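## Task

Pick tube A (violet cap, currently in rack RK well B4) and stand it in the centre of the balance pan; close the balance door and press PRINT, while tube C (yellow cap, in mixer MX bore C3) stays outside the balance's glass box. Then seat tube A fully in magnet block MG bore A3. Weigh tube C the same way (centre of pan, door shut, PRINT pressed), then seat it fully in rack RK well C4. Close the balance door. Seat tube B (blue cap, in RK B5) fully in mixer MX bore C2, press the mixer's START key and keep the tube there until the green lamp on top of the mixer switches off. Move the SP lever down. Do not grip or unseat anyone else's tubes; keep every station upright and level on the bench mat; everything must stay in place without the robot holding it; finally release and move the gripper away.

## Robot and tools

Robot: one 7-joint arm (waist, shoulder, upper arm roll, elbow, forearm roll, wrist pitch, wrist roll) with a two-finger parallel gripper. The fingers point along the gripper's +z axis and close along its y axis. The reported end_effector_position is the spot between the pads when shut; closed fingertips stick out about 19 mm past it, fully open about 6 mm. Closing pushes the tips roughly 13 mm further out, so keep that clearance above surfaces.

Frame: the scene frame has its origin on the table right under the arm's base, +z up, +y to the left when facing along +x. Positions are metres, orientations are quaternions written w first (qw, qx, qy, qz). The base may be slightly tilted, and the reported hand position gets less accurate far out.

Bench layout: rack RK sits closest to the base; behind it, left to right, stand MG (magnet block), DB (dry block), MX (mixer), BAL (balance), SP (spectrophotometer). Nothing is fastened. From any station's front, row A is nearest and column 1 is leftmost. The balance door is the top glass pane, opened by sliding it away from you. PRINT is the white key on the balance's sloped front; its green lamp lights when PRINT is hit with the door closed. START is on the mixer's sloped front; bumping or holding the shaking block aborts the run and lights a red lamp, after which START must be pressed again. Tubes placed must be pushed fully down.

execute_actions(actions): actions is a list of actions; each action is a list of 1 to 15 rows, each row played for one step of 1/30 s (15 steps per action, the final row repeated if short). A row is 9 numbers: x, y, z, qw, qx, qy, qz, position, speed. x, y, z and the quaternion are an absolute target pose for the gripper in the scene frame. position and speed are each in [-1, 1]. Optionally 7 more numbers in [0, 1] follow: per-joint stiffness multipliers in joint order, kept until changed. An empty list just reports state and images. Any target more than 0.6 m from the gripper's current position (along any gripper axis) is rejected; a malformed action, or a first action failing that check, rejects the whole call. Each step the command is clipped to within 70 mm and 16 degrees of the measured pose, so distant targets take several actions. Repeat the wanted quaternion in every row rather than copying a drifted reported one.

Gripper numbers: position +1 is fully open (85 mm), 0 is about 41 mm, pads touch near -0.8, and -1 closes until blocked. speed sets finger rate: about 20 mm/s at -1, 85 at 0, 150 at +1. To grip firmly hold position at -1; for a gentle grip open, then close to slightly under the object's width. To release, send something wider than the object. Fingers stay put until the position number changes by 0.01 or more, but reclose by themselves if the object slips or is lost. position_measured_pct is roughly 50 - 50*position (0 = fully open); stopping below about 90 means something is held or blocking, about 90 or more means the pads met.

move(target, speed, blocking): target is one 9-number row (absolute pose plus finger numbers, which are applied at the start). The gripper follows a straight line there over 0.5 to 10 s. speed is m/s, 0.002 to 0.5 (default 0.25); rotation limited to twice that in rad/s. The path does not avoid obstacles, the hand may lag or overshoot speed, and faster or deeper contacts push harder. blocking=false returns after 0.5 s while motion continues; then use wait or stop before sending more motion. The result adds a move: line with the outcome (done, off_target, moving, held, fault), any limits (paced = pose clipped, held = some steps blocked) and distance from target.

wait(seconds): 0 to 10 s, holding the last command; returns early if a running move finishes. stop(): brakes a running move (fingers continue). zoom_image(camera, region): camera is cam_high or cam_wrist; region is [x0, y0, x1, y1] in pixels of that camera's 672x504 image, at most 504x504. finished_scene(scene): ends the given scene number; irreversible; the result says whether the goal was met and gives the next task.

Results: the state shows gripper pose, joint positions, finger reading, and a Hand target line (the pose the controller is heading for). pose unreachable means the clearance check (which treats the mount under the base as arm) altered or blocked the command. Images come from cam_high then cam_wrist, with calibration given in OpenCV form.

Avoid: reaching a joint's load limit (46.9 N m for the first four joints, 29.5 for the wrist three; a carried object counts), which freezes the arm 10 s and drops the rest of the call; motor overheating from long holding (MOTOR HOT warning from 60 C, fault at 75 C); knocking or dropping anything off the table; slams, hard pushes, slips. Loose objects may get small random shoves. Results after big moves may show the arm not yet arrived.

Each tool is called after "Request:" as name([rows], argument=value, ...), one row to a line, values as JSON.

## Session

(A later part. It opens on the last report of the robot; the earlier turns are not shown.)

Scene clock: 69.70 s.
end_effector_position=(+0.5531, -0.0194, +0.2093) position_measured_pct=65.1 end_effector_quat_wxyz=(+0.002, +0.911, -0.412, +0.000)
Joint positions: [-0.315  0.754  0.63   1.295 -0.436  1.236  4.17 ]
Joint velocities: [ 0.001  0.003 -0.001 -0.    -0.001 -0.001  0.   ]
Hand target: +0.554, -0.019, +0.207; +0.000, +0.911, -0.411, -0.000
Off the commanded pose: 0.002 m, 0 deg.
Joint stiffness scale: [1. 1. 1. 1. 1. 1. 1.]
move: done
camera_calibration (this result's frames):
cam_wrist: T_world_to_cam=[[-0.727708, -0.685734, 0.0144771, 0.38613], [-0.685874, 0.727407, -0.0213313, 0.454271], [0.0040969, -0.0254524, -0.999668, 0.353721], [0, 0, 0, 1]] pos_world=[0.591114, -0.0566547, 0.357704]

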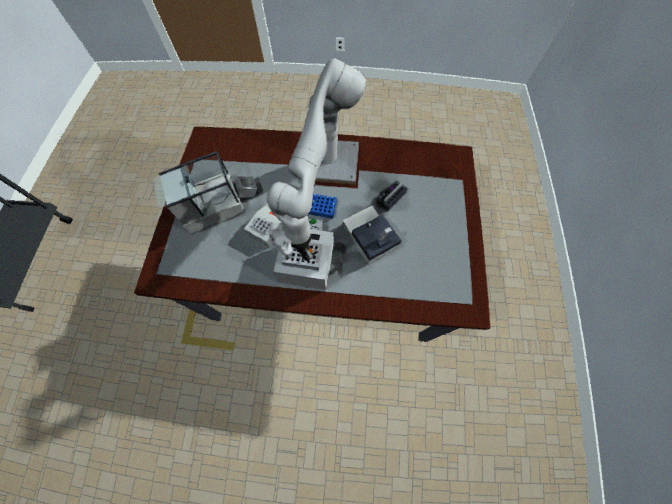

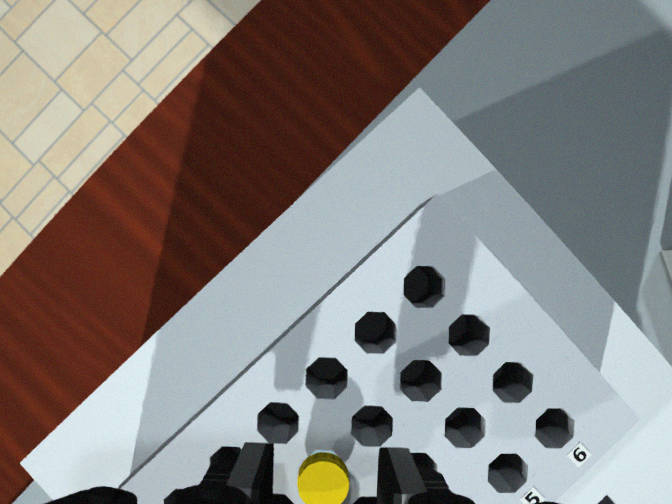

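Request:
move(target=[0.5535,-0.0185,0.1905,0,0.9114,-0.4115,0,-0.3,0], speed=0.05)

Request:
execute_actions([
  [[0.5535,-0.0185,0.1905,0,0.9114,-0.4115,0,-1,-0.3]],
])

Scene clock: 70.77 s.
end_effector_position=(+0.5530, -0.0183, +0.1928) position_measured_pct=65.1 end_effector_quat_wxyz=(+0.002, +0.911, -0.412, +0.000)
Joint positions: [-0.315  0.769  0.619  1.322 -0.443  1.194  4.176]
Joint velocities: [ 0.     0.002 -0.002  0.001 -0.    -0.001 -0.   ]
Hand target: +0.553, -0.018, +0.191; +0.000, +0.911, -0.411, -0.000
Off the commanded pose: 0.002 m, 0 deg.
Joint stiffness scale: [1. 1. 1. 1. 1. 1. 1.]
move: done
camera_calibration (this result's frames):
cam_wrist: T_world_to_cam=[[-0.727624, -0.685826, 0.0143642, 0.386932], [-0.685964, 0.727326, -0.0212234, 0.453069], [0.0041081, -0.0252959, -0.999672, 0.337219], [0, 0, 0, 1]] pos_world=[0.590944, -0.0556313, 0.341165]

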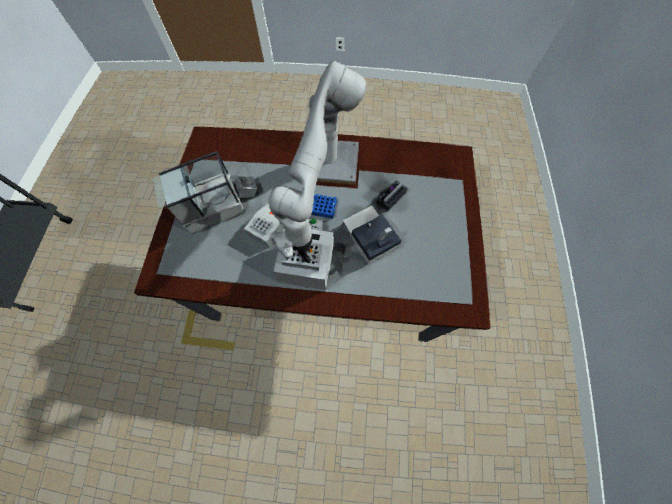

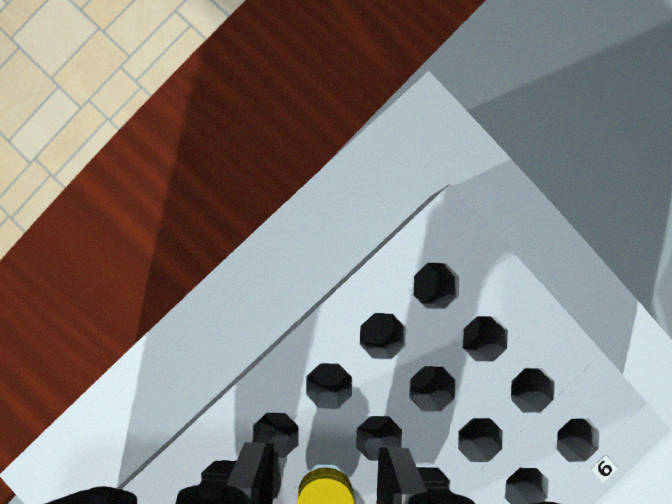

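Scene clock: 71.27 s.
end_effector_position=(+0.5529, -0.0184, +0.1926) position_measured_pct=84.5 end_effector_quat_wxyz=(+0.002, +0.911, -0.412, +0.000)
Joint positions: [-0.314  0.769  0.619  1.322 -0.443  1.194  4.176]
Joint velocities: [-0.001  0.    -0.001  0.    -0.     0.     0.   ]
Hand target: +0.553, -0.018, +0.191; +0.000, +0.911, -0.412, -0.000
Off the commanded pose: 0.002 m, 0 deg.
Joint stiffness scale: [1. 1. 1. 1. 1. 1. 1.]
camera_calibration (this result's frames):
cam_wrist: T_world_to_cam=[[-0.727746, -0.685693, 0.0145492, 0.386875], [-0.685837, 0.727452, -0.0210109, 0.453008], [0.0038232, -0.025269, -0.999673, 0.3372], [0, 0, 0, 1]] pos_world=[0.590947, -0.0557432, 0.340979]

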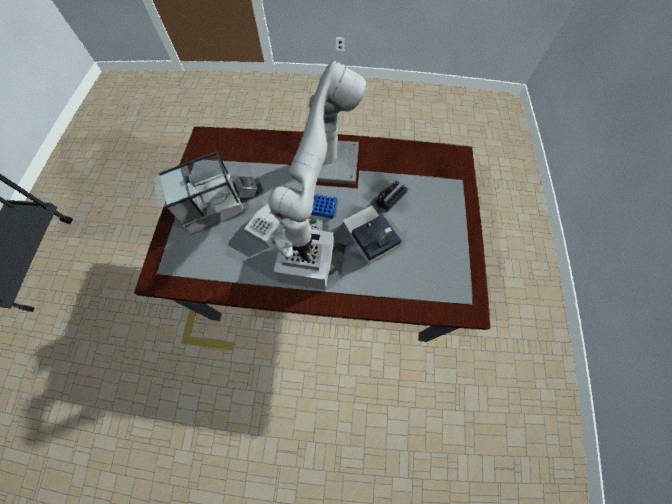

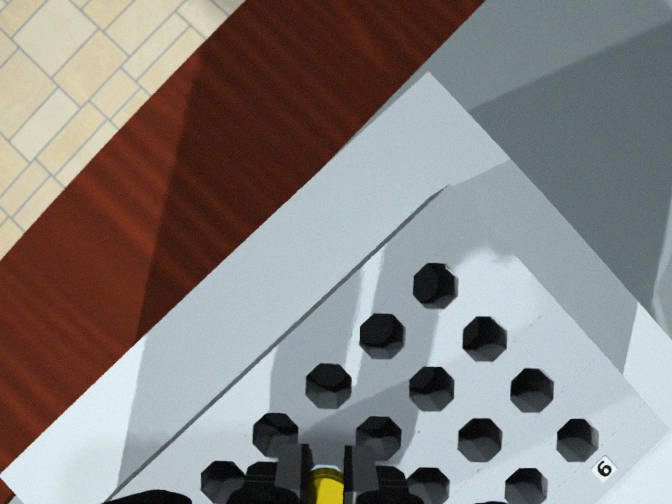

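Request:
move(target=[0.5530,-0.0185,0.245,0,0.9114,-0.4115,0,-1,0], speed=0.08)

Request:
move(target=[0.42,-0.25,0.315,0,0.89,-0.456,0,-1,0], speed=0.4)

Request:
move(target=[0.2766,-0.4331,0.31,0,0.8656,-0.5008,0,-1,0], speed=0.4)

Request:
move(target=[0.2772,-0.4335,0.16,0,0.8656,-0.5008,0,-1,0], speed=0.2)

Scene clock: 72.83 s.
end_effector_position=(+0.5539, -0.0175, +0.2427) position_measured_pct=84.5 end_effector_quat_wxyz=(-0.002, +0.912, -0.410, -0.000)
Joint positions: [-0.314  0.724  0.645  1.236 -0.427  1.319  4.16 ]
Joint velocities: [-0.001 -0.001  0.003 -0.    -0.     0.001 -0.   ]
Hand target: +0.553, -0.019, +0.245; +0.000, +0.911, -0.412, +0.000
Off the commanded pose: 0.003 m, 0 deg.
Joint stiffness scale: [1. 1. 1. 1. 1. 1. 1.]
move: done
camera_calibration (this result's frames):
cam_wrist: T_world_to_cam=[[-0.724615, -0.689118, 0.00703579, 0.387509], [-0.689119, 0.724438, -0.0174586, 0.454943], [0.00693402, -0.0174992, -0.999823, 0.385746], [0, 0, 0, 1]] pos_world=[0.59163, -0.0557882, 0.390894]

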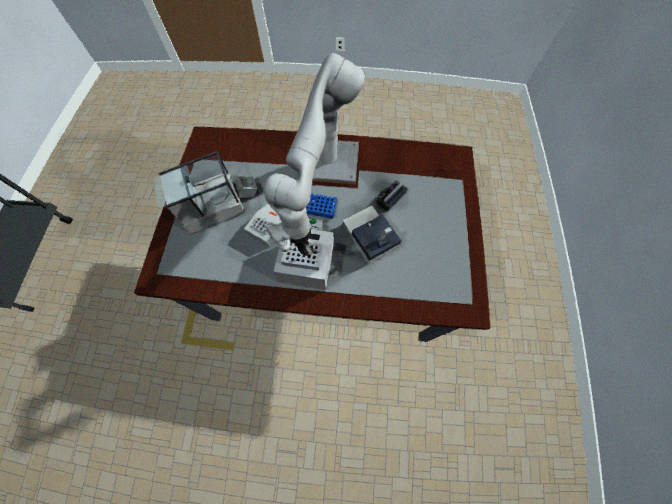

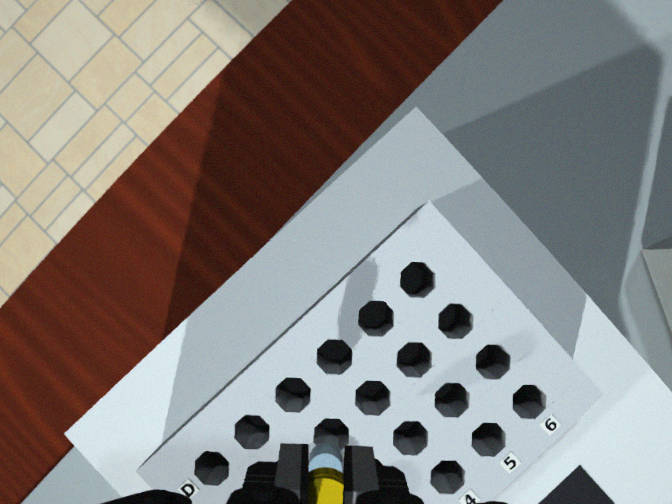

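Scene clock: 74.23 s.
end_effector_position=(+0.4196, -0.2492, +0.3145) position_measured_pct=84.5 end_effector_quat_wxyz=(+0.001, +0.889, -0.457, +0.000)
Joint positions: [ 0.037  0.543  0.802  1.353 -0.379  1.407  4.57 ]
Joint velocities: [ 0.009 -0.    -0.001 -0.002 -0.    -0.     0.   ]
Hand target: +0.420, -0.249, +0.315; -0.001, +0.890, -0.456, -0.001
Off the commanded pose: 0.001 m, 0 deg.
Joint stiffness scale: [1. 1. 1. 1. 1. 1. 1.]
move: done
camera_calibration (this result's frames):
cam_wrist: T_world_to_cam=[[-0.792777, -0.609372, 0.0130452, 0.176587], [-0.609508, 0.792509, -0.0207297, 0.516111], [0.00229368, -0.0243852, -0.9997, 0.454596], [0, 0, 0, 1]] pos_world=[0.453525, -0.29033, 0.462855]

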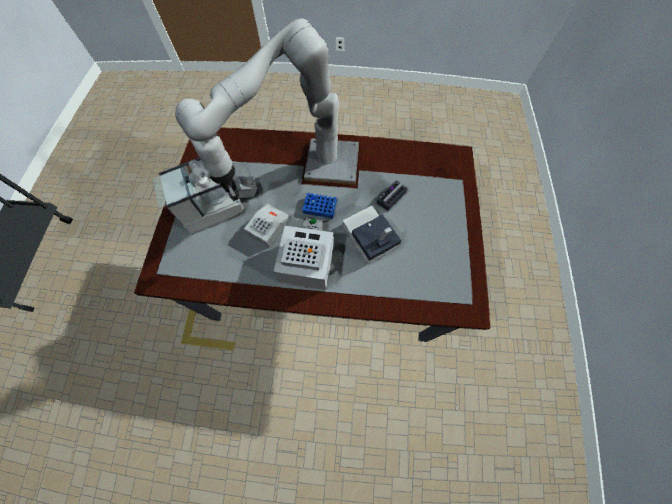

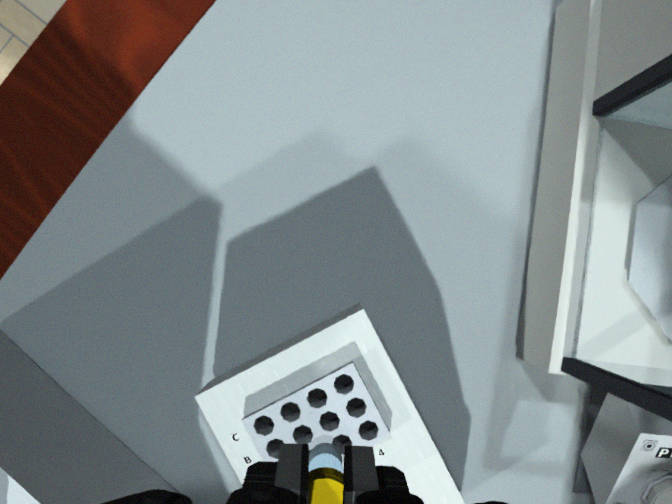

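Scene clock: 75.57 s.
end_effector_position=(+0.2759, -0.4327, +0.3105) position_measured_pct=84.5 end_effector_quat_wxyz=(+0.002, +0.865, -0.502, +0.001)
Joint positions: [ 0.517  0.62   0.855  1.269 -0.45   1.446  4.967]
Joint velocities: [ 0.007  0.001 -0.006 -0.     0.    -0.     0.   ]
Hand target: +0.277, -0.432, +0.310; -0.002, +0.865, -0.501, -0.000
Off the commanded pose: 0.001 m, 0 deg.
Joint stiffness scale: [1. 1. 1. 1. 1. 1. 1.]
move: done
camera_calibration (this result's frames):
cam_wrist: T_world_to_cam=[[-0.851366, -0.524406, 0.0131673, 0.00377052], [-0.524571, 0.851085, -0.0218839, 0.576126], [0.000269598, -0.0255384, -0.999674, 0.446511], [0, 0, 0, 1]] pos_world=[0.305309, -0.476951, 0.458924]

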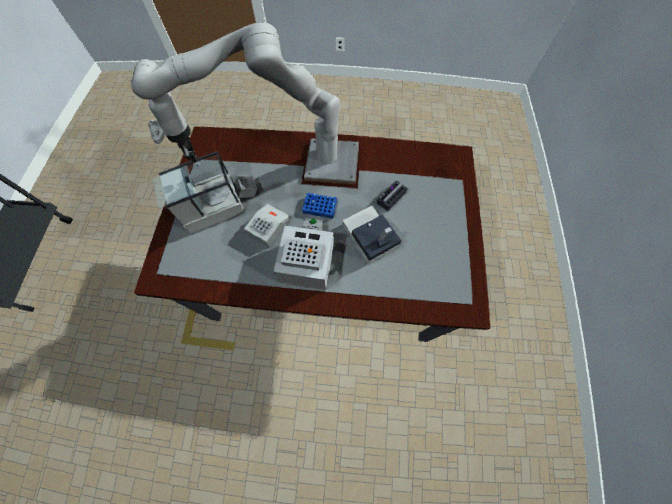

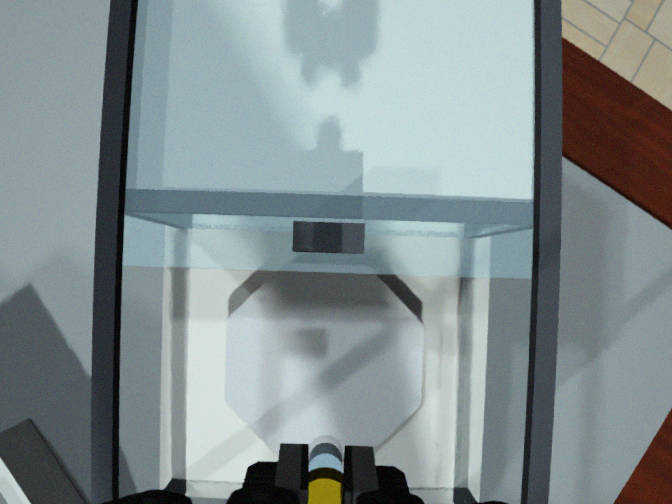

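Scene clock: 76.83 s.
end_effector_position=(+0.2771, -0.4324, +0.1623) position_measured_pct=84.5 end_effector_quat_wxyz=(+0.001, +0.866, -0.500, -0.001)
Joint positions: [ 0.54   0.762  0.754  1.532 -0.558  1.078  5.069]
Joint velocities: [ 0.003  0.003 -0.002  0.001 -0.001 -0.     0.   ]
Hand target: +0.277, -0.433, +0.160; -0.000, +0.866, -0.500, -0.000
Off the commanded pose: 0.003 m, 0 deg.
Joint stiffness scale: [1. 1. 1. 1. 1. 1. 1.]
move: done
camera_calibration (this result's frames):
cam_wrist: T_world_to_cam=[[-0.848903, -0.52839, 0.0129865, 0.00458443], [-0.528547, 0.848718, -0.0177817, 0.572683], [-0.00162618, -0.0219589, -0.999758, 0.300459], [0, 0, 0, 1]] pos_world=[0.30707, -0.477026, 0.31051]

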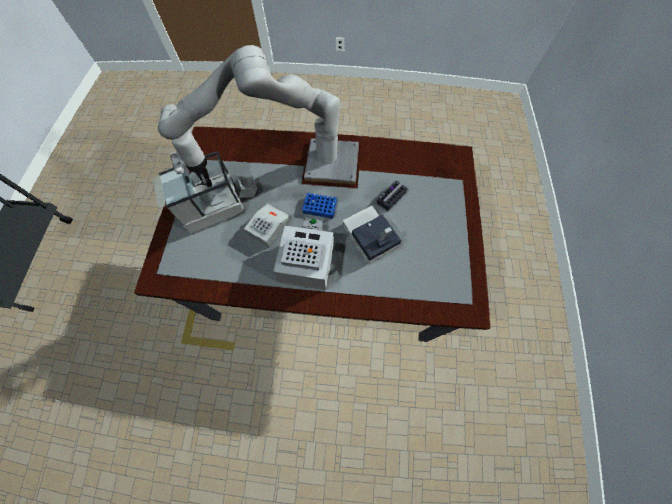

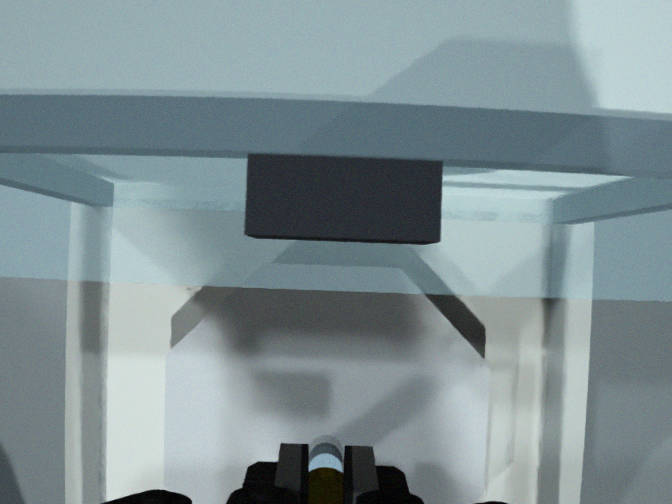

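Request:
move(target=[0.2772,-0.4338,0.1375,0,0.8656,-0.5008,0,-1,0], speed=0.035)

Request:
execute_actions([
  [[0.2772,-0.4338,0.1375,0,0.8656,-0.5008,0,-0.3,-0.3]],
])

Request:
move(target=[0.2772,-0.4338,0.262,0,0.8656,-0.5008,0,-0.3,0], speed=0.2)

Scene clock: 78.33 s.
end_effector_position=(+0.2775, -0.4333, +0.1397) position_measured_pct=84.5 end_effector_quat_wxyz=(+0.001, +0.866, -0.501, -0.001)
Joint positions: [ 0.552  0.792  0.731  1.554 -0.579  1.027  5.085]
Joint velocities: [ 0.001  0.002 -0.002  0.    -0.    -0.001  0.   ]
Hand target: +0.277, -0.434, +0.138; -0.000, +0.866, -0.501, -0.000
Off the commanded pose: 0.002 m, 0 deg.
Joint stiffness scale: [1. 1. 1. 1. 1. 1. 1.]
move: done
camera_calibration (this result's frames):
cam_wrist: T_world_to_cam=[[-0.849202, -0.527905, 0.0131138, 0.00504048], [-0.528065, 0.849014, -0.017961, 0.573225], [-0.00165214, -0.0221775, -0.999753, 0.277714], [0, 0, 0, 1]] pos_world=[0.30744, -0.477856, 0.287875]

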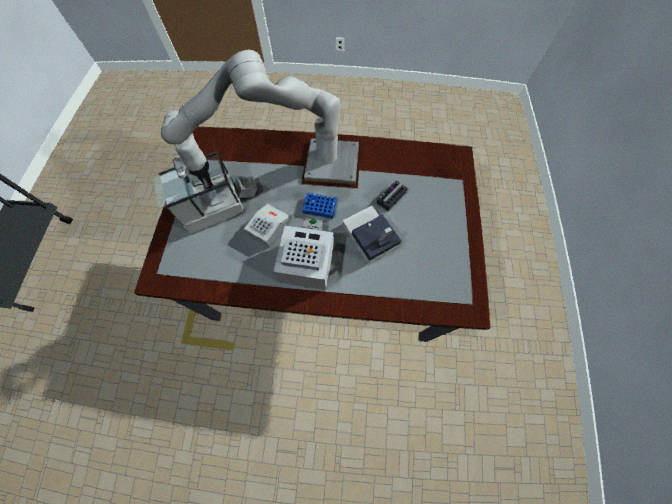

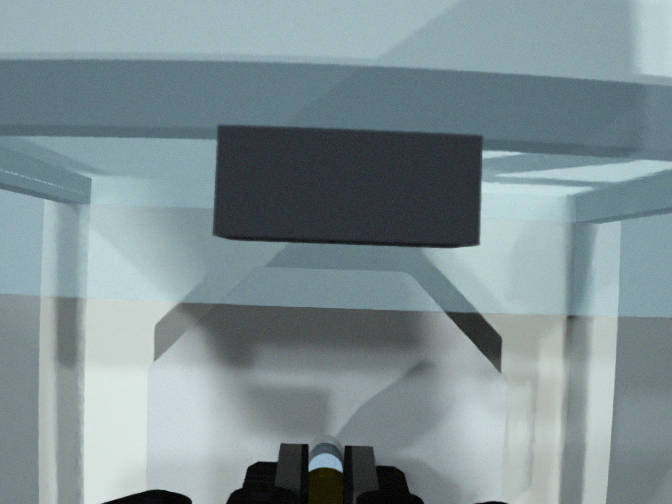

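Scene clock: 78.83 s.
end_effector_position=(+0.2774, -0.4333, +0.1395) position_measured_pct=65.1 end_effector_quat_wxyz=(+0.001, +0.866, -0.501, -0.001)
Joint positions: [ 0.553  0.792  0.73   1.554 -0.579  1.027  5.085]
Joint velocities: [0.001 0.    0.002 0.001 0.    0.    0.   ]
Hand target: +0.277, -0.434, +0.138; +0.000, +0.866, -0.501, -0.000
Off the commanded pose: 0.002 m, 0 deg.
Joint stiffness scale: [1. 1. 1. 1. 1. 1. 1.]
camera_calibration (this result's frames):
cam_wrist: T_world_to_cam=[[-0.84934, -0.527684, 0.0130889, 0.00504252], [-0.527844, 0.849158, -0.0176373, 0.573133], [-0.00180761, -0.0218889, -0.999759, 0.277679], [0, 0, 0, 1]] pos_world=[0.307309, -0.477941, 0.287654]

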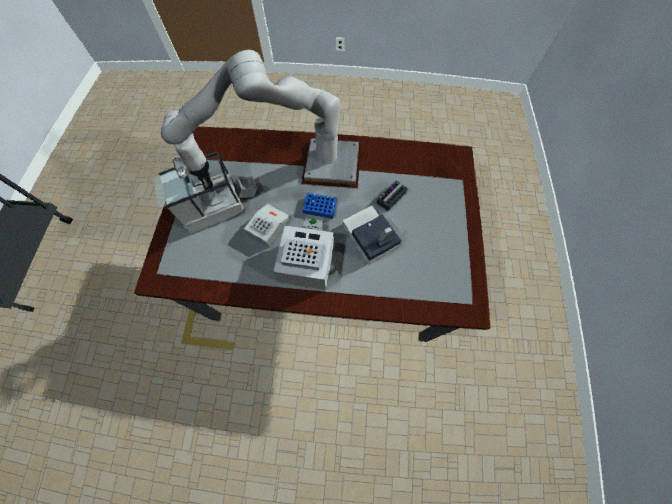

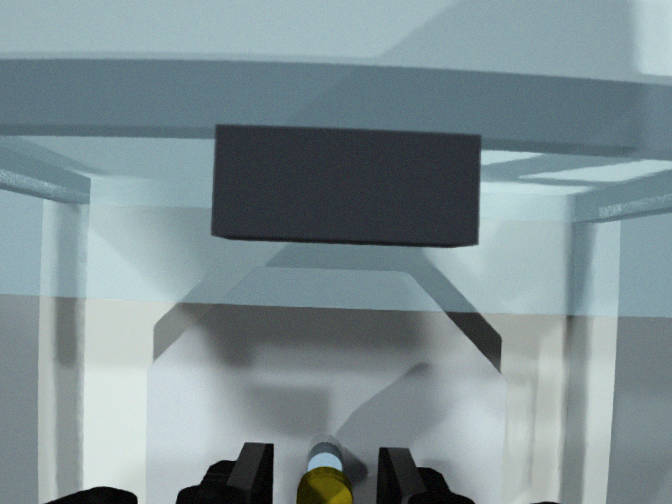

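Scene clock: 79.93 s.
end_effector_position=(+0.2778, -0.4349, +0.2597) position_measured_pct=65.1 end_effector_quat_wxyz=(-0.001, +0.866, -0.500, +0.001)
Joint positions: [ 0.526  0.659  0.817  1.37  -0.478  1.316  5.   ]
Joint velocities: [ 0.001 -0.002 -0.    -0.001 -0.     0.001  0.   ]
Hand target: +0.277, -0.434, +0.262; +0.000, +0.865, -0.501, +0.000
Off the commanded pose: 0.003 m, 0 deg.
Joint stiffness scale: [1. 1. 1. 1. 1. 1. 1.]
move: done
camera_calibration (this result's frames):
cam_wrist: T_world_to_cam=[[-0.848753, -0.52874, 0.00727936, 0.00383205], [-0.528768, 0.848514, -0.0207078, 0.577625], [0.00477242, -0.0214249, -0.999759, 0.396167], [0, 0, 0, 1]] pos_world=[0.306792, -0.479609, 0.408005]

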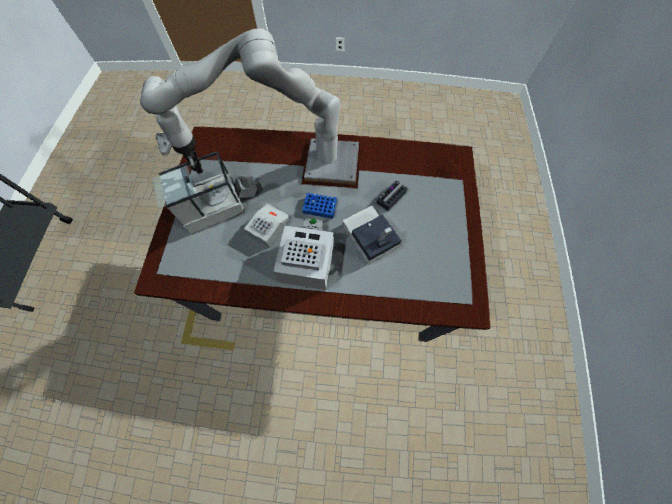

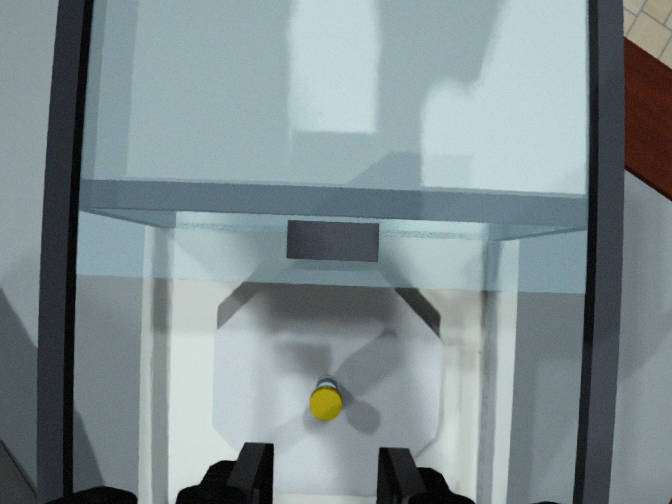

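Standing. Close the door and press PRINT.

Request:
move(target=[0.3192,-0.5071,0.263,0,0.8656,-0.5008,0,-1,0.5], speed=0.2)

Request:
move(target=[0.3192,-0.5071,0.236,0,0.8656,-0.5008,0,-1,0], speed=0.1)

Request:
move(target=[0.2572,-0.3993,0.236,0,0.8656,-0.5008,0,-1,0], speed=0.1)

Request:
move(target=[0.2550,-0.3956,0.236,0,0.8656,-0.5008,0,-1,0], speed=0.02)

Request:
move(target=[0.2570,-0.3990,0.262,0,0.8656,-0.5008,0,-1,0], speed=0.15)

Request:
move(target=[0.2088,-0.3152,0.25,0,0.8656,-0.5008,0,-1,0], speed=0.25)

Request:
move(target=[0.2040,-0.3064,0.105,0,0.8656,-0.5008,0,-1,0], speed=0.25)

Request:
move(target=[0.2040,-0.3064,0.092,0,0.8656,-0.5008,0,-1,0], speed=0.03)

Request:
move(target=[0.206,-0.310,0.238,0,0.8656,-0.5008,0,-1,0], speed=0.25)

Scene clock: 81.80 s.
end_effector_position=(+0.3188, -0.5082, +0.2636) position_measured_pct=91.7 end_effector_quat_wxyz=(+0.004, +0.867, -0.498, +0.001)
Joint positions: [ 0.676  0.85   0.784  0.976 -0.551  1.496  4.95 ]
Joint velocities: [ 0.003  0.004  0.001 -0.002 -0.001  0.001 -0.   ]
Hand target: +0.319, -0.507, +0.263; +0.000, +0.865, -0.501, +0.000
Off the commanded pose: 0.001 m, 1 deg.
Joint stiffness scale: [1. 1. 1. 1. 1. 1. 1.]
move: done
camera_calibration (this result's frames):
cam_wrist: T_world_to_cam=[[-0.846131, -0.532717, 0.0165595, -0.00541771], [-0.532973, 0.845797, -0.0238255, 0.66233], [-0.00131368, -0.0289852, -0.999579, 0.396436], [0, 0, 0, 1]] pos_world=[0.348941, -0.551592, 0.412139]

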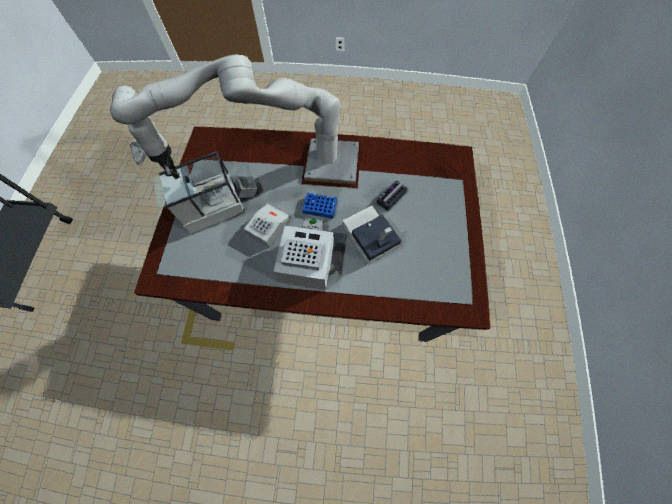

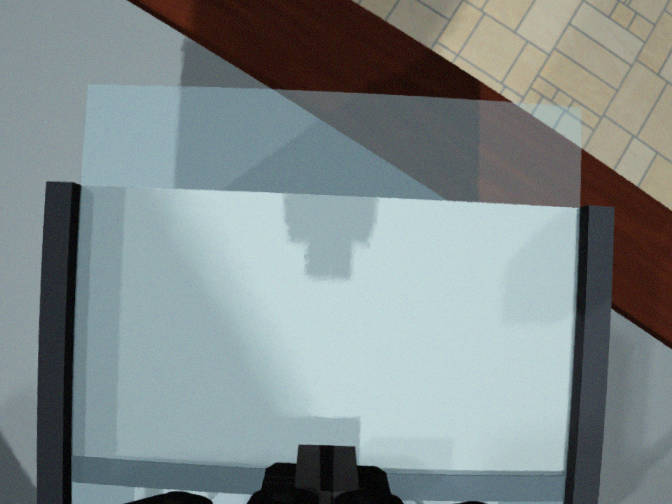

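Scene clock: 82.60 s.
end_effector_position=(+0.3160, -0.5081, +0.2383) position_measured_pct=91.7 end_effector_quat_wxyz=(+0.001, +0.864, -0.504, -0.001)
Joint positions: [ 0.675  0.864  0.769  1.031 -0.555  1.436  4.955]
Joint velocities: [ 0.     0.    -0.004  0.001 -0.    -0.002 -0.   ]
Hand target: +0.319, -0.507, +0.236; -0.000, +0.866, -0.501, -0.000
Off the commanded pose: 0.004 m, 0 deg.
Joint stiffness scale: [1. 1. 1. 1. 1. 1. 1.]
move: off_target
camera_calibration (this result's frames):
cam_wrist: T_world_to_cam=[[-0.853337, -0.521177, 0.0137936, 0.00144124], [-0.521354, 0.853153, -0.0179063, 0.658843], [-0.00243567, -0.0224715, -0.999745, 0.374799], [0, 0, 0, 1]] pos_world=[0.345633, -0.55292, 0.386481]

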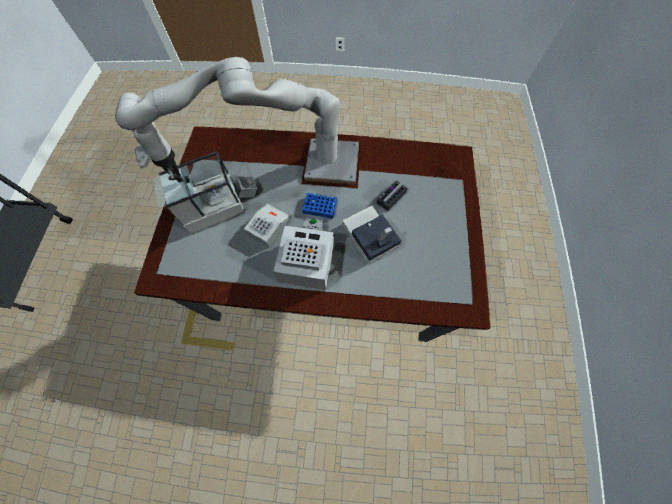

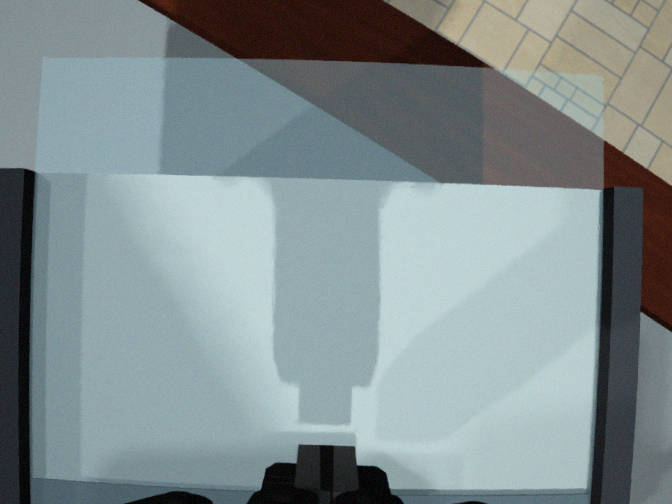

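Scene clock: 84.33 s.
end_effector_position=(+0.2583, -0.3987, +0.2359) position_measured_pct=91.7 end_effector_quat_wxyz=(-0.003, +0.865, -0.502, -0.000)
Joint positions: [ 0.467  0.592  0.812  1.565 -0.452  1.187  5.008]
Joint velocities: [-0.004 -0.005  0.     0.     0.    -0.001  0.001]
Hand target: +0.257, -0.399, +0.236; +0.000, +0.866, -0.500, -0.000
Off the commanded pose: 0.001 m, 0 deg.
Joint stiffness scale: [1. 1. 1. 1. 1. 1. 1.]
move: done
camera_calibration (this result's frames):
cam_wrist: T_world_to_cam=[[-0.850883, -0.525323, 0.00581537, 0.00884253], [-0.525342, 0.850735, -0.016318, 0.535052], [0.00362488, -0.0169398, -0.99985, 0.375371], [0, 0, 0, 1]] pos_world=[0.287249, -0.444183, 0.383994]

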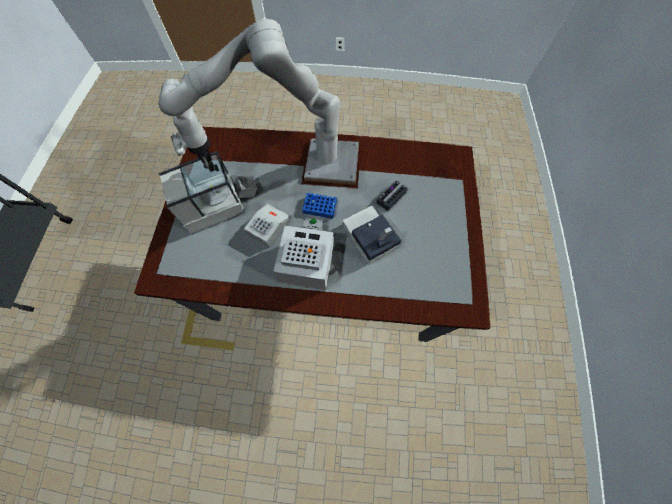

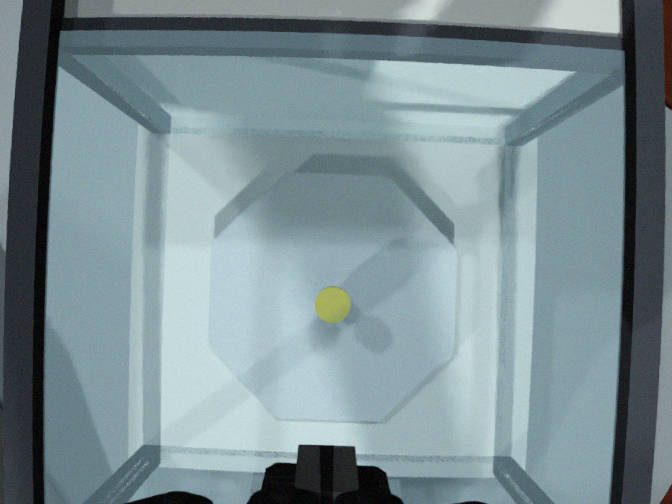

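Scene clock: 85.03 s.
end_effector_position=(+0.2566, -0.3958, +0.2358) position_measured_pct=91.7 end_effector_quat_wxyz=(-0.003, +0.865, -0.502, +0.001)
Joint positions: [ 0.462  0.583  0.813  1.579 -0.448  1.179  5.008]
Joint velocities: [-0.001 -0.005  0.     0.003  0.002 -0.003  0.001]
Hand target: +0.255, -0.396, +0.236; -0.000, +0.866, -0.501, -0.000
Off the commanded pose: 0.002 m, 0 deg.
Joint stiffness scale: [1. 1. 1. 1. 1. 1. 1.]
move: done
camera_calibration (this result's frames):
cam_wrist: T_world_to_cam=[[-0.850509, -0.525935, 0.00520001, 0.00879193], [-0.525936, 0.85033, -0.0181655, 0.532107], [0.00513216, -0.0181848, -0.999821, 0.37442], [0, 0, 0, 1]] pos_world=[0.28541, -0.441034, 0.383974]

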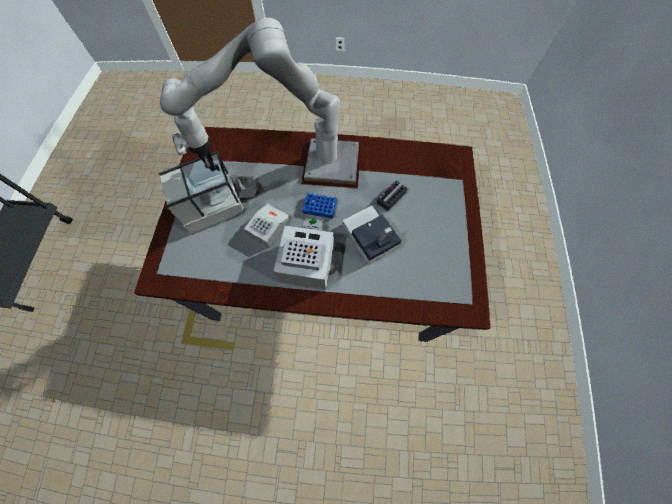

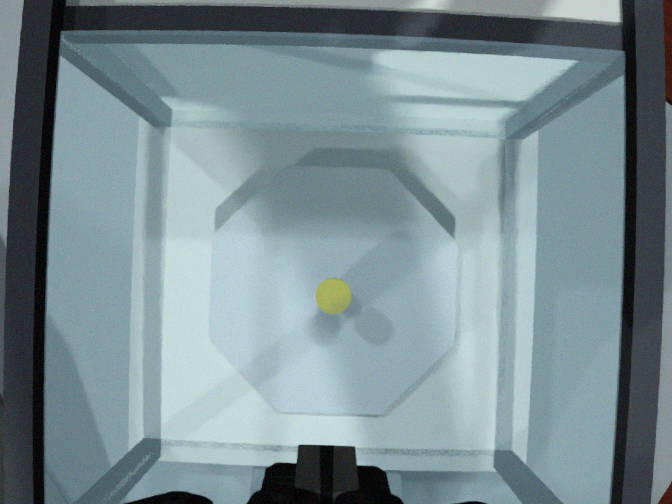

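Scene clock: 85.80 s.
end_effector_position=(+0.2576, -0.3996, +0.2599) position_measured_pct=91.7 end_effector_quat_wxyz=(-0.001, +0.866, -0.500, +0.001)
Joint positions: [ 0.46   0.565  0.827  1.523 -0.428  1.244  4.993]
Joint velocities: [ 0.    -0.002 -0.    -0.001 -0.     0.001 -0.   ]
Hand target: +0.257, -0.399, +0.262; +0.000, +0.866, -0.501, +0.000
Off the commanded pose: 0.002 m, 0 deg.
Joint stiffness scale: [1. 1. 1. 1. 1. 1. 1.]
move: done
camera_calibration (this result's frames):
cam_wrist: T_world_to_cam=[[-0.848547, -0.52907, 0.00724562, 0.00514228], [-0.529098, 0.848309, -0.0206727, 0.536995], [0.00479078, -0.0213754, -0.99976, 0.397286], [0, 0, 0, 1]] pos_world=[0.286583, -0.444325, 0.408254]

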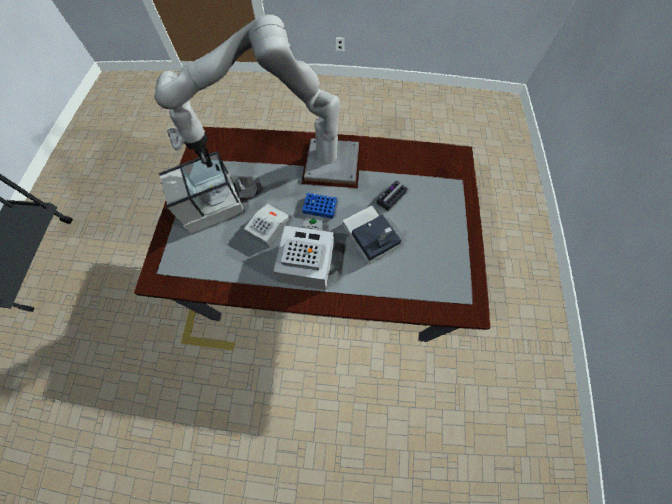

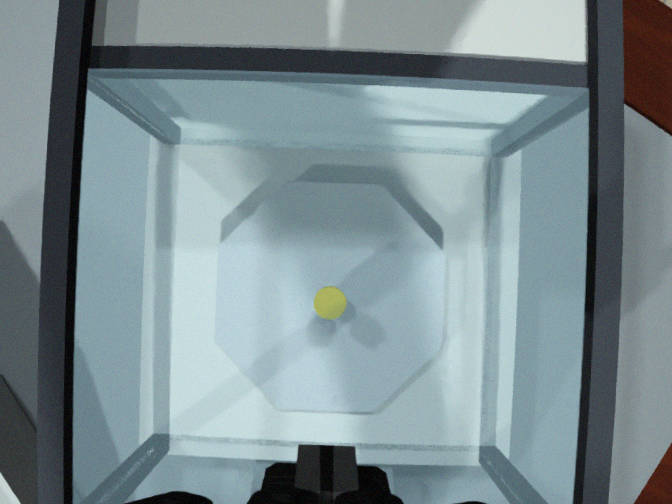

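Scene clock: 86.87 s.
end_effector_position=(+0.2099, -0.3142, +0.2501) position_measured_pct=91.7 end_effector_quat_wxyz=(-0.003, +0.866, -0.499, -0.001)
Joint positions: [ 0.27   0.351  0.887  1.857 -0.305  1.084  4.92 ]
Joint velocities: [-0.004 -0.004 -0.     0.001  0.    -0.    -0.001]
Hand target: +0.209, -0.315, +0.250; +0.000, +0.866, -0.500, -0.000
Off the commanded pose: 0.001 m, 0 deg.
Joint stiffness scale: [1. 1. 1. 1. 1. 1. 1.]
move: done
camera_calibration (this result's frames):
cam_wrist: T_world_to_cam=[[-0.847401, -0.530912, 0.00665488, 0.00928312], [-0.530948, 0.847266, -0.0153008, 0.437809], [0.00248494, -0.0164993, -0.999861, 0.391577], [0, 0, 0, 1]] pos_world=[0.239347, -0.359552, 0.39816]

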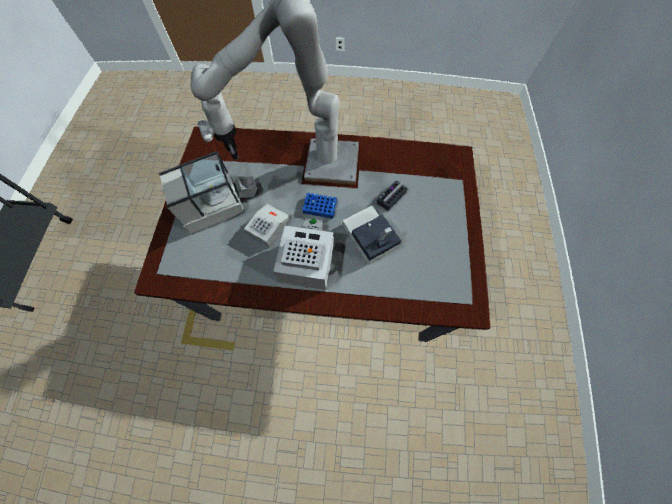

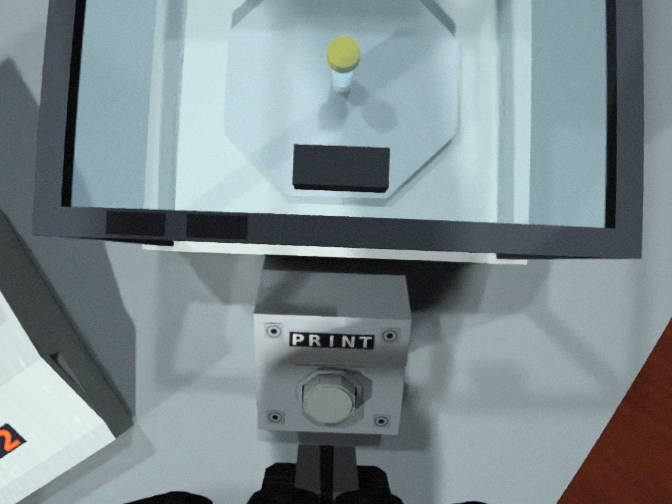

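Scene clock: 88.10 s.
end_effector_position=(+0.2048, -0.3055, +0.1068) position_measured_pct=91.7 end_effector_quat_wxyz=(-0.001, +0.866, -0.500, -0.000)
Joint positions: [ 0.438  0.593  0.697  2.096 -0.612  0.667  5.194]
Joint velocities: [ 0.007  0.003 -0.003 -0.     0.    -0.002 -0.   ]
Hand target: +0.204, -0.306, +0.105; -0.001, +0.866, -0.501, +0.000
Off the commanded pose: 0.002 m, 0 deg.
Joint stiffness scale: [1. 1. 1. 1. 1. 1. 1.]
move: done
camera_calibration (this result's frames):
cam_wrist: T_world_to_cam=[[-0.848524, -0.529079, 0.00912858, 0.011054], [-0.529154, 0.848332, -0.0181105, 0.425767], [0.00183782, -0.0201976, -0.999794, 0.24744], [0, 0, 0, 1]] pos_world=[0.234222, -0.350346, 0.254999]

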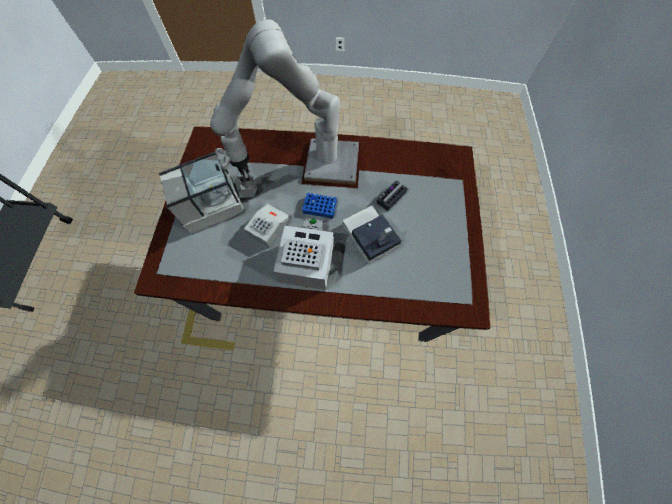

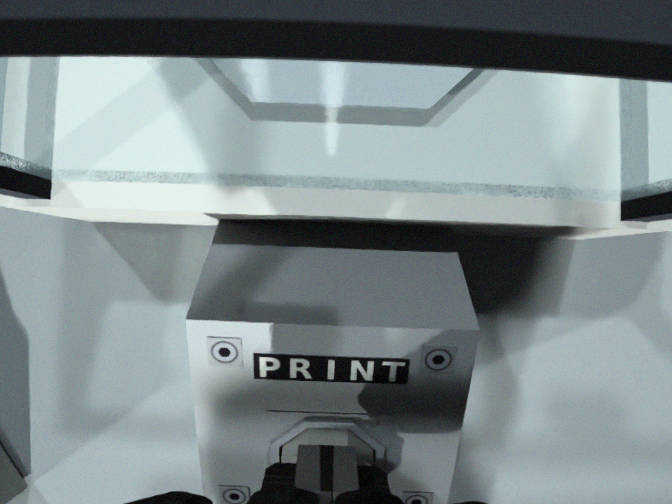

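Scene clock: 88.87 s.
end_effector_position=(+0.2073, -0.3076, +0.0952) position_measured_pct=91.7 end_effector_quat_wxyz=(+0.000, +0.866, -0.500, +0.003)
Joint positions: [ 0.462  0.615  0.663  2.103 -0.645  0.63   5.219]
Joint velocities: [ 0.007  0.002 -0.005 -0.    -0.004 -0.002  0.001]
Hand target: +0.204, -0.306, +0.092; -0.000, +0.866, -0.501, -0.000
Off the commanded pose: 0.005 m, 0 deg.
Joint stiffness scale: [1. 1. 1. 1. 1. 1. 1.]
move: off_target
camera_calibration (this result's frames):
cam_wrist: T_world_to_cam=[[-0.848487, -0.529163, 0.00749024, 0.0123581], [-0.52917, 0.848142, -0.0251696, 0.42935], [0.00696603, -0.0253197, -0.999655, 0.233189], [0, 0, 0, 1]] pos_world=[0.23606, -0.351706, 0.243822]

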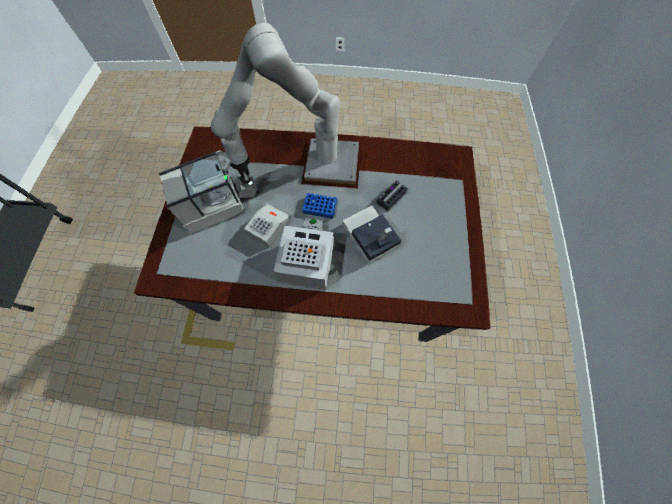

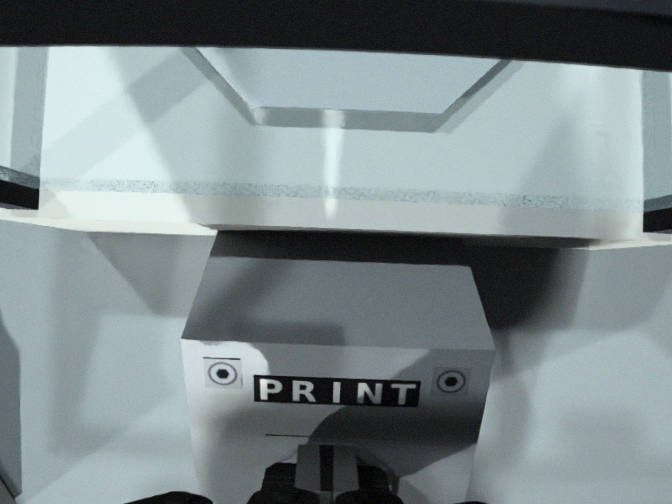

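Scene clock: 90.07 s.
end_effector_position=(+0.2061, -0.3111, +0.2361) position_measured_pct=91.7 end_effector_quat_wxyz=(+0.000, +0.865, -0.501, +0.001)
Joint positions: [ 0.269  0.358  0.886  1.902 -0.317  1.03   4.932]
Joint velocities: [-0.007 -0.004 -0.    -0.001  0.     0.    -0.   ]
Hand target: +0.206, -0.311, +0.238; +0.001, +0.865, -0.501, -0.000
Off the commanded pose: 0.002 m, 0 deg.
Joint stiffness scale: [1. 1. 1. 1. 1. 1. 1.]
move: done
camera_calibration (this result's frames):
cam_wrist: T_world_to_cam=[[-0.849538, -0.527428, 0.0102268, 0.00854795], [-0.527522, 0.849284, -0.0208883, 0.434226], [0.00233167, -0.0231403, -0.99973, 0.37562], [0, 0, 0, 1]] pos_world=[0.23545, -0.355581, 0.384501]

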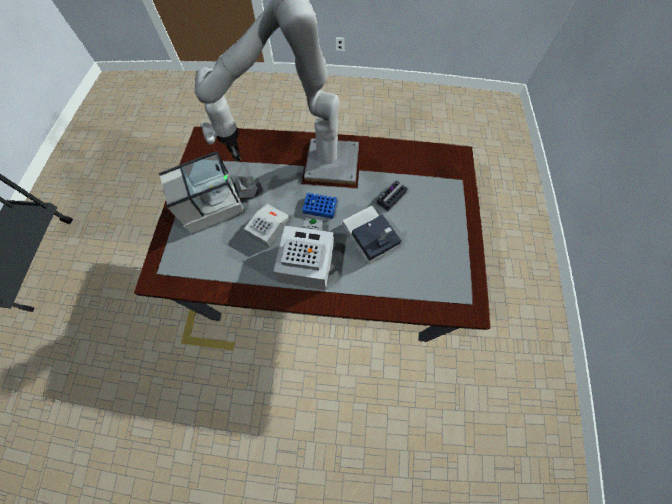

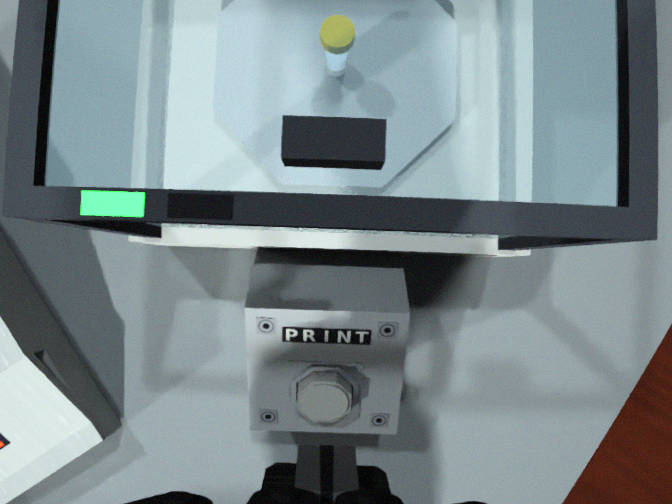

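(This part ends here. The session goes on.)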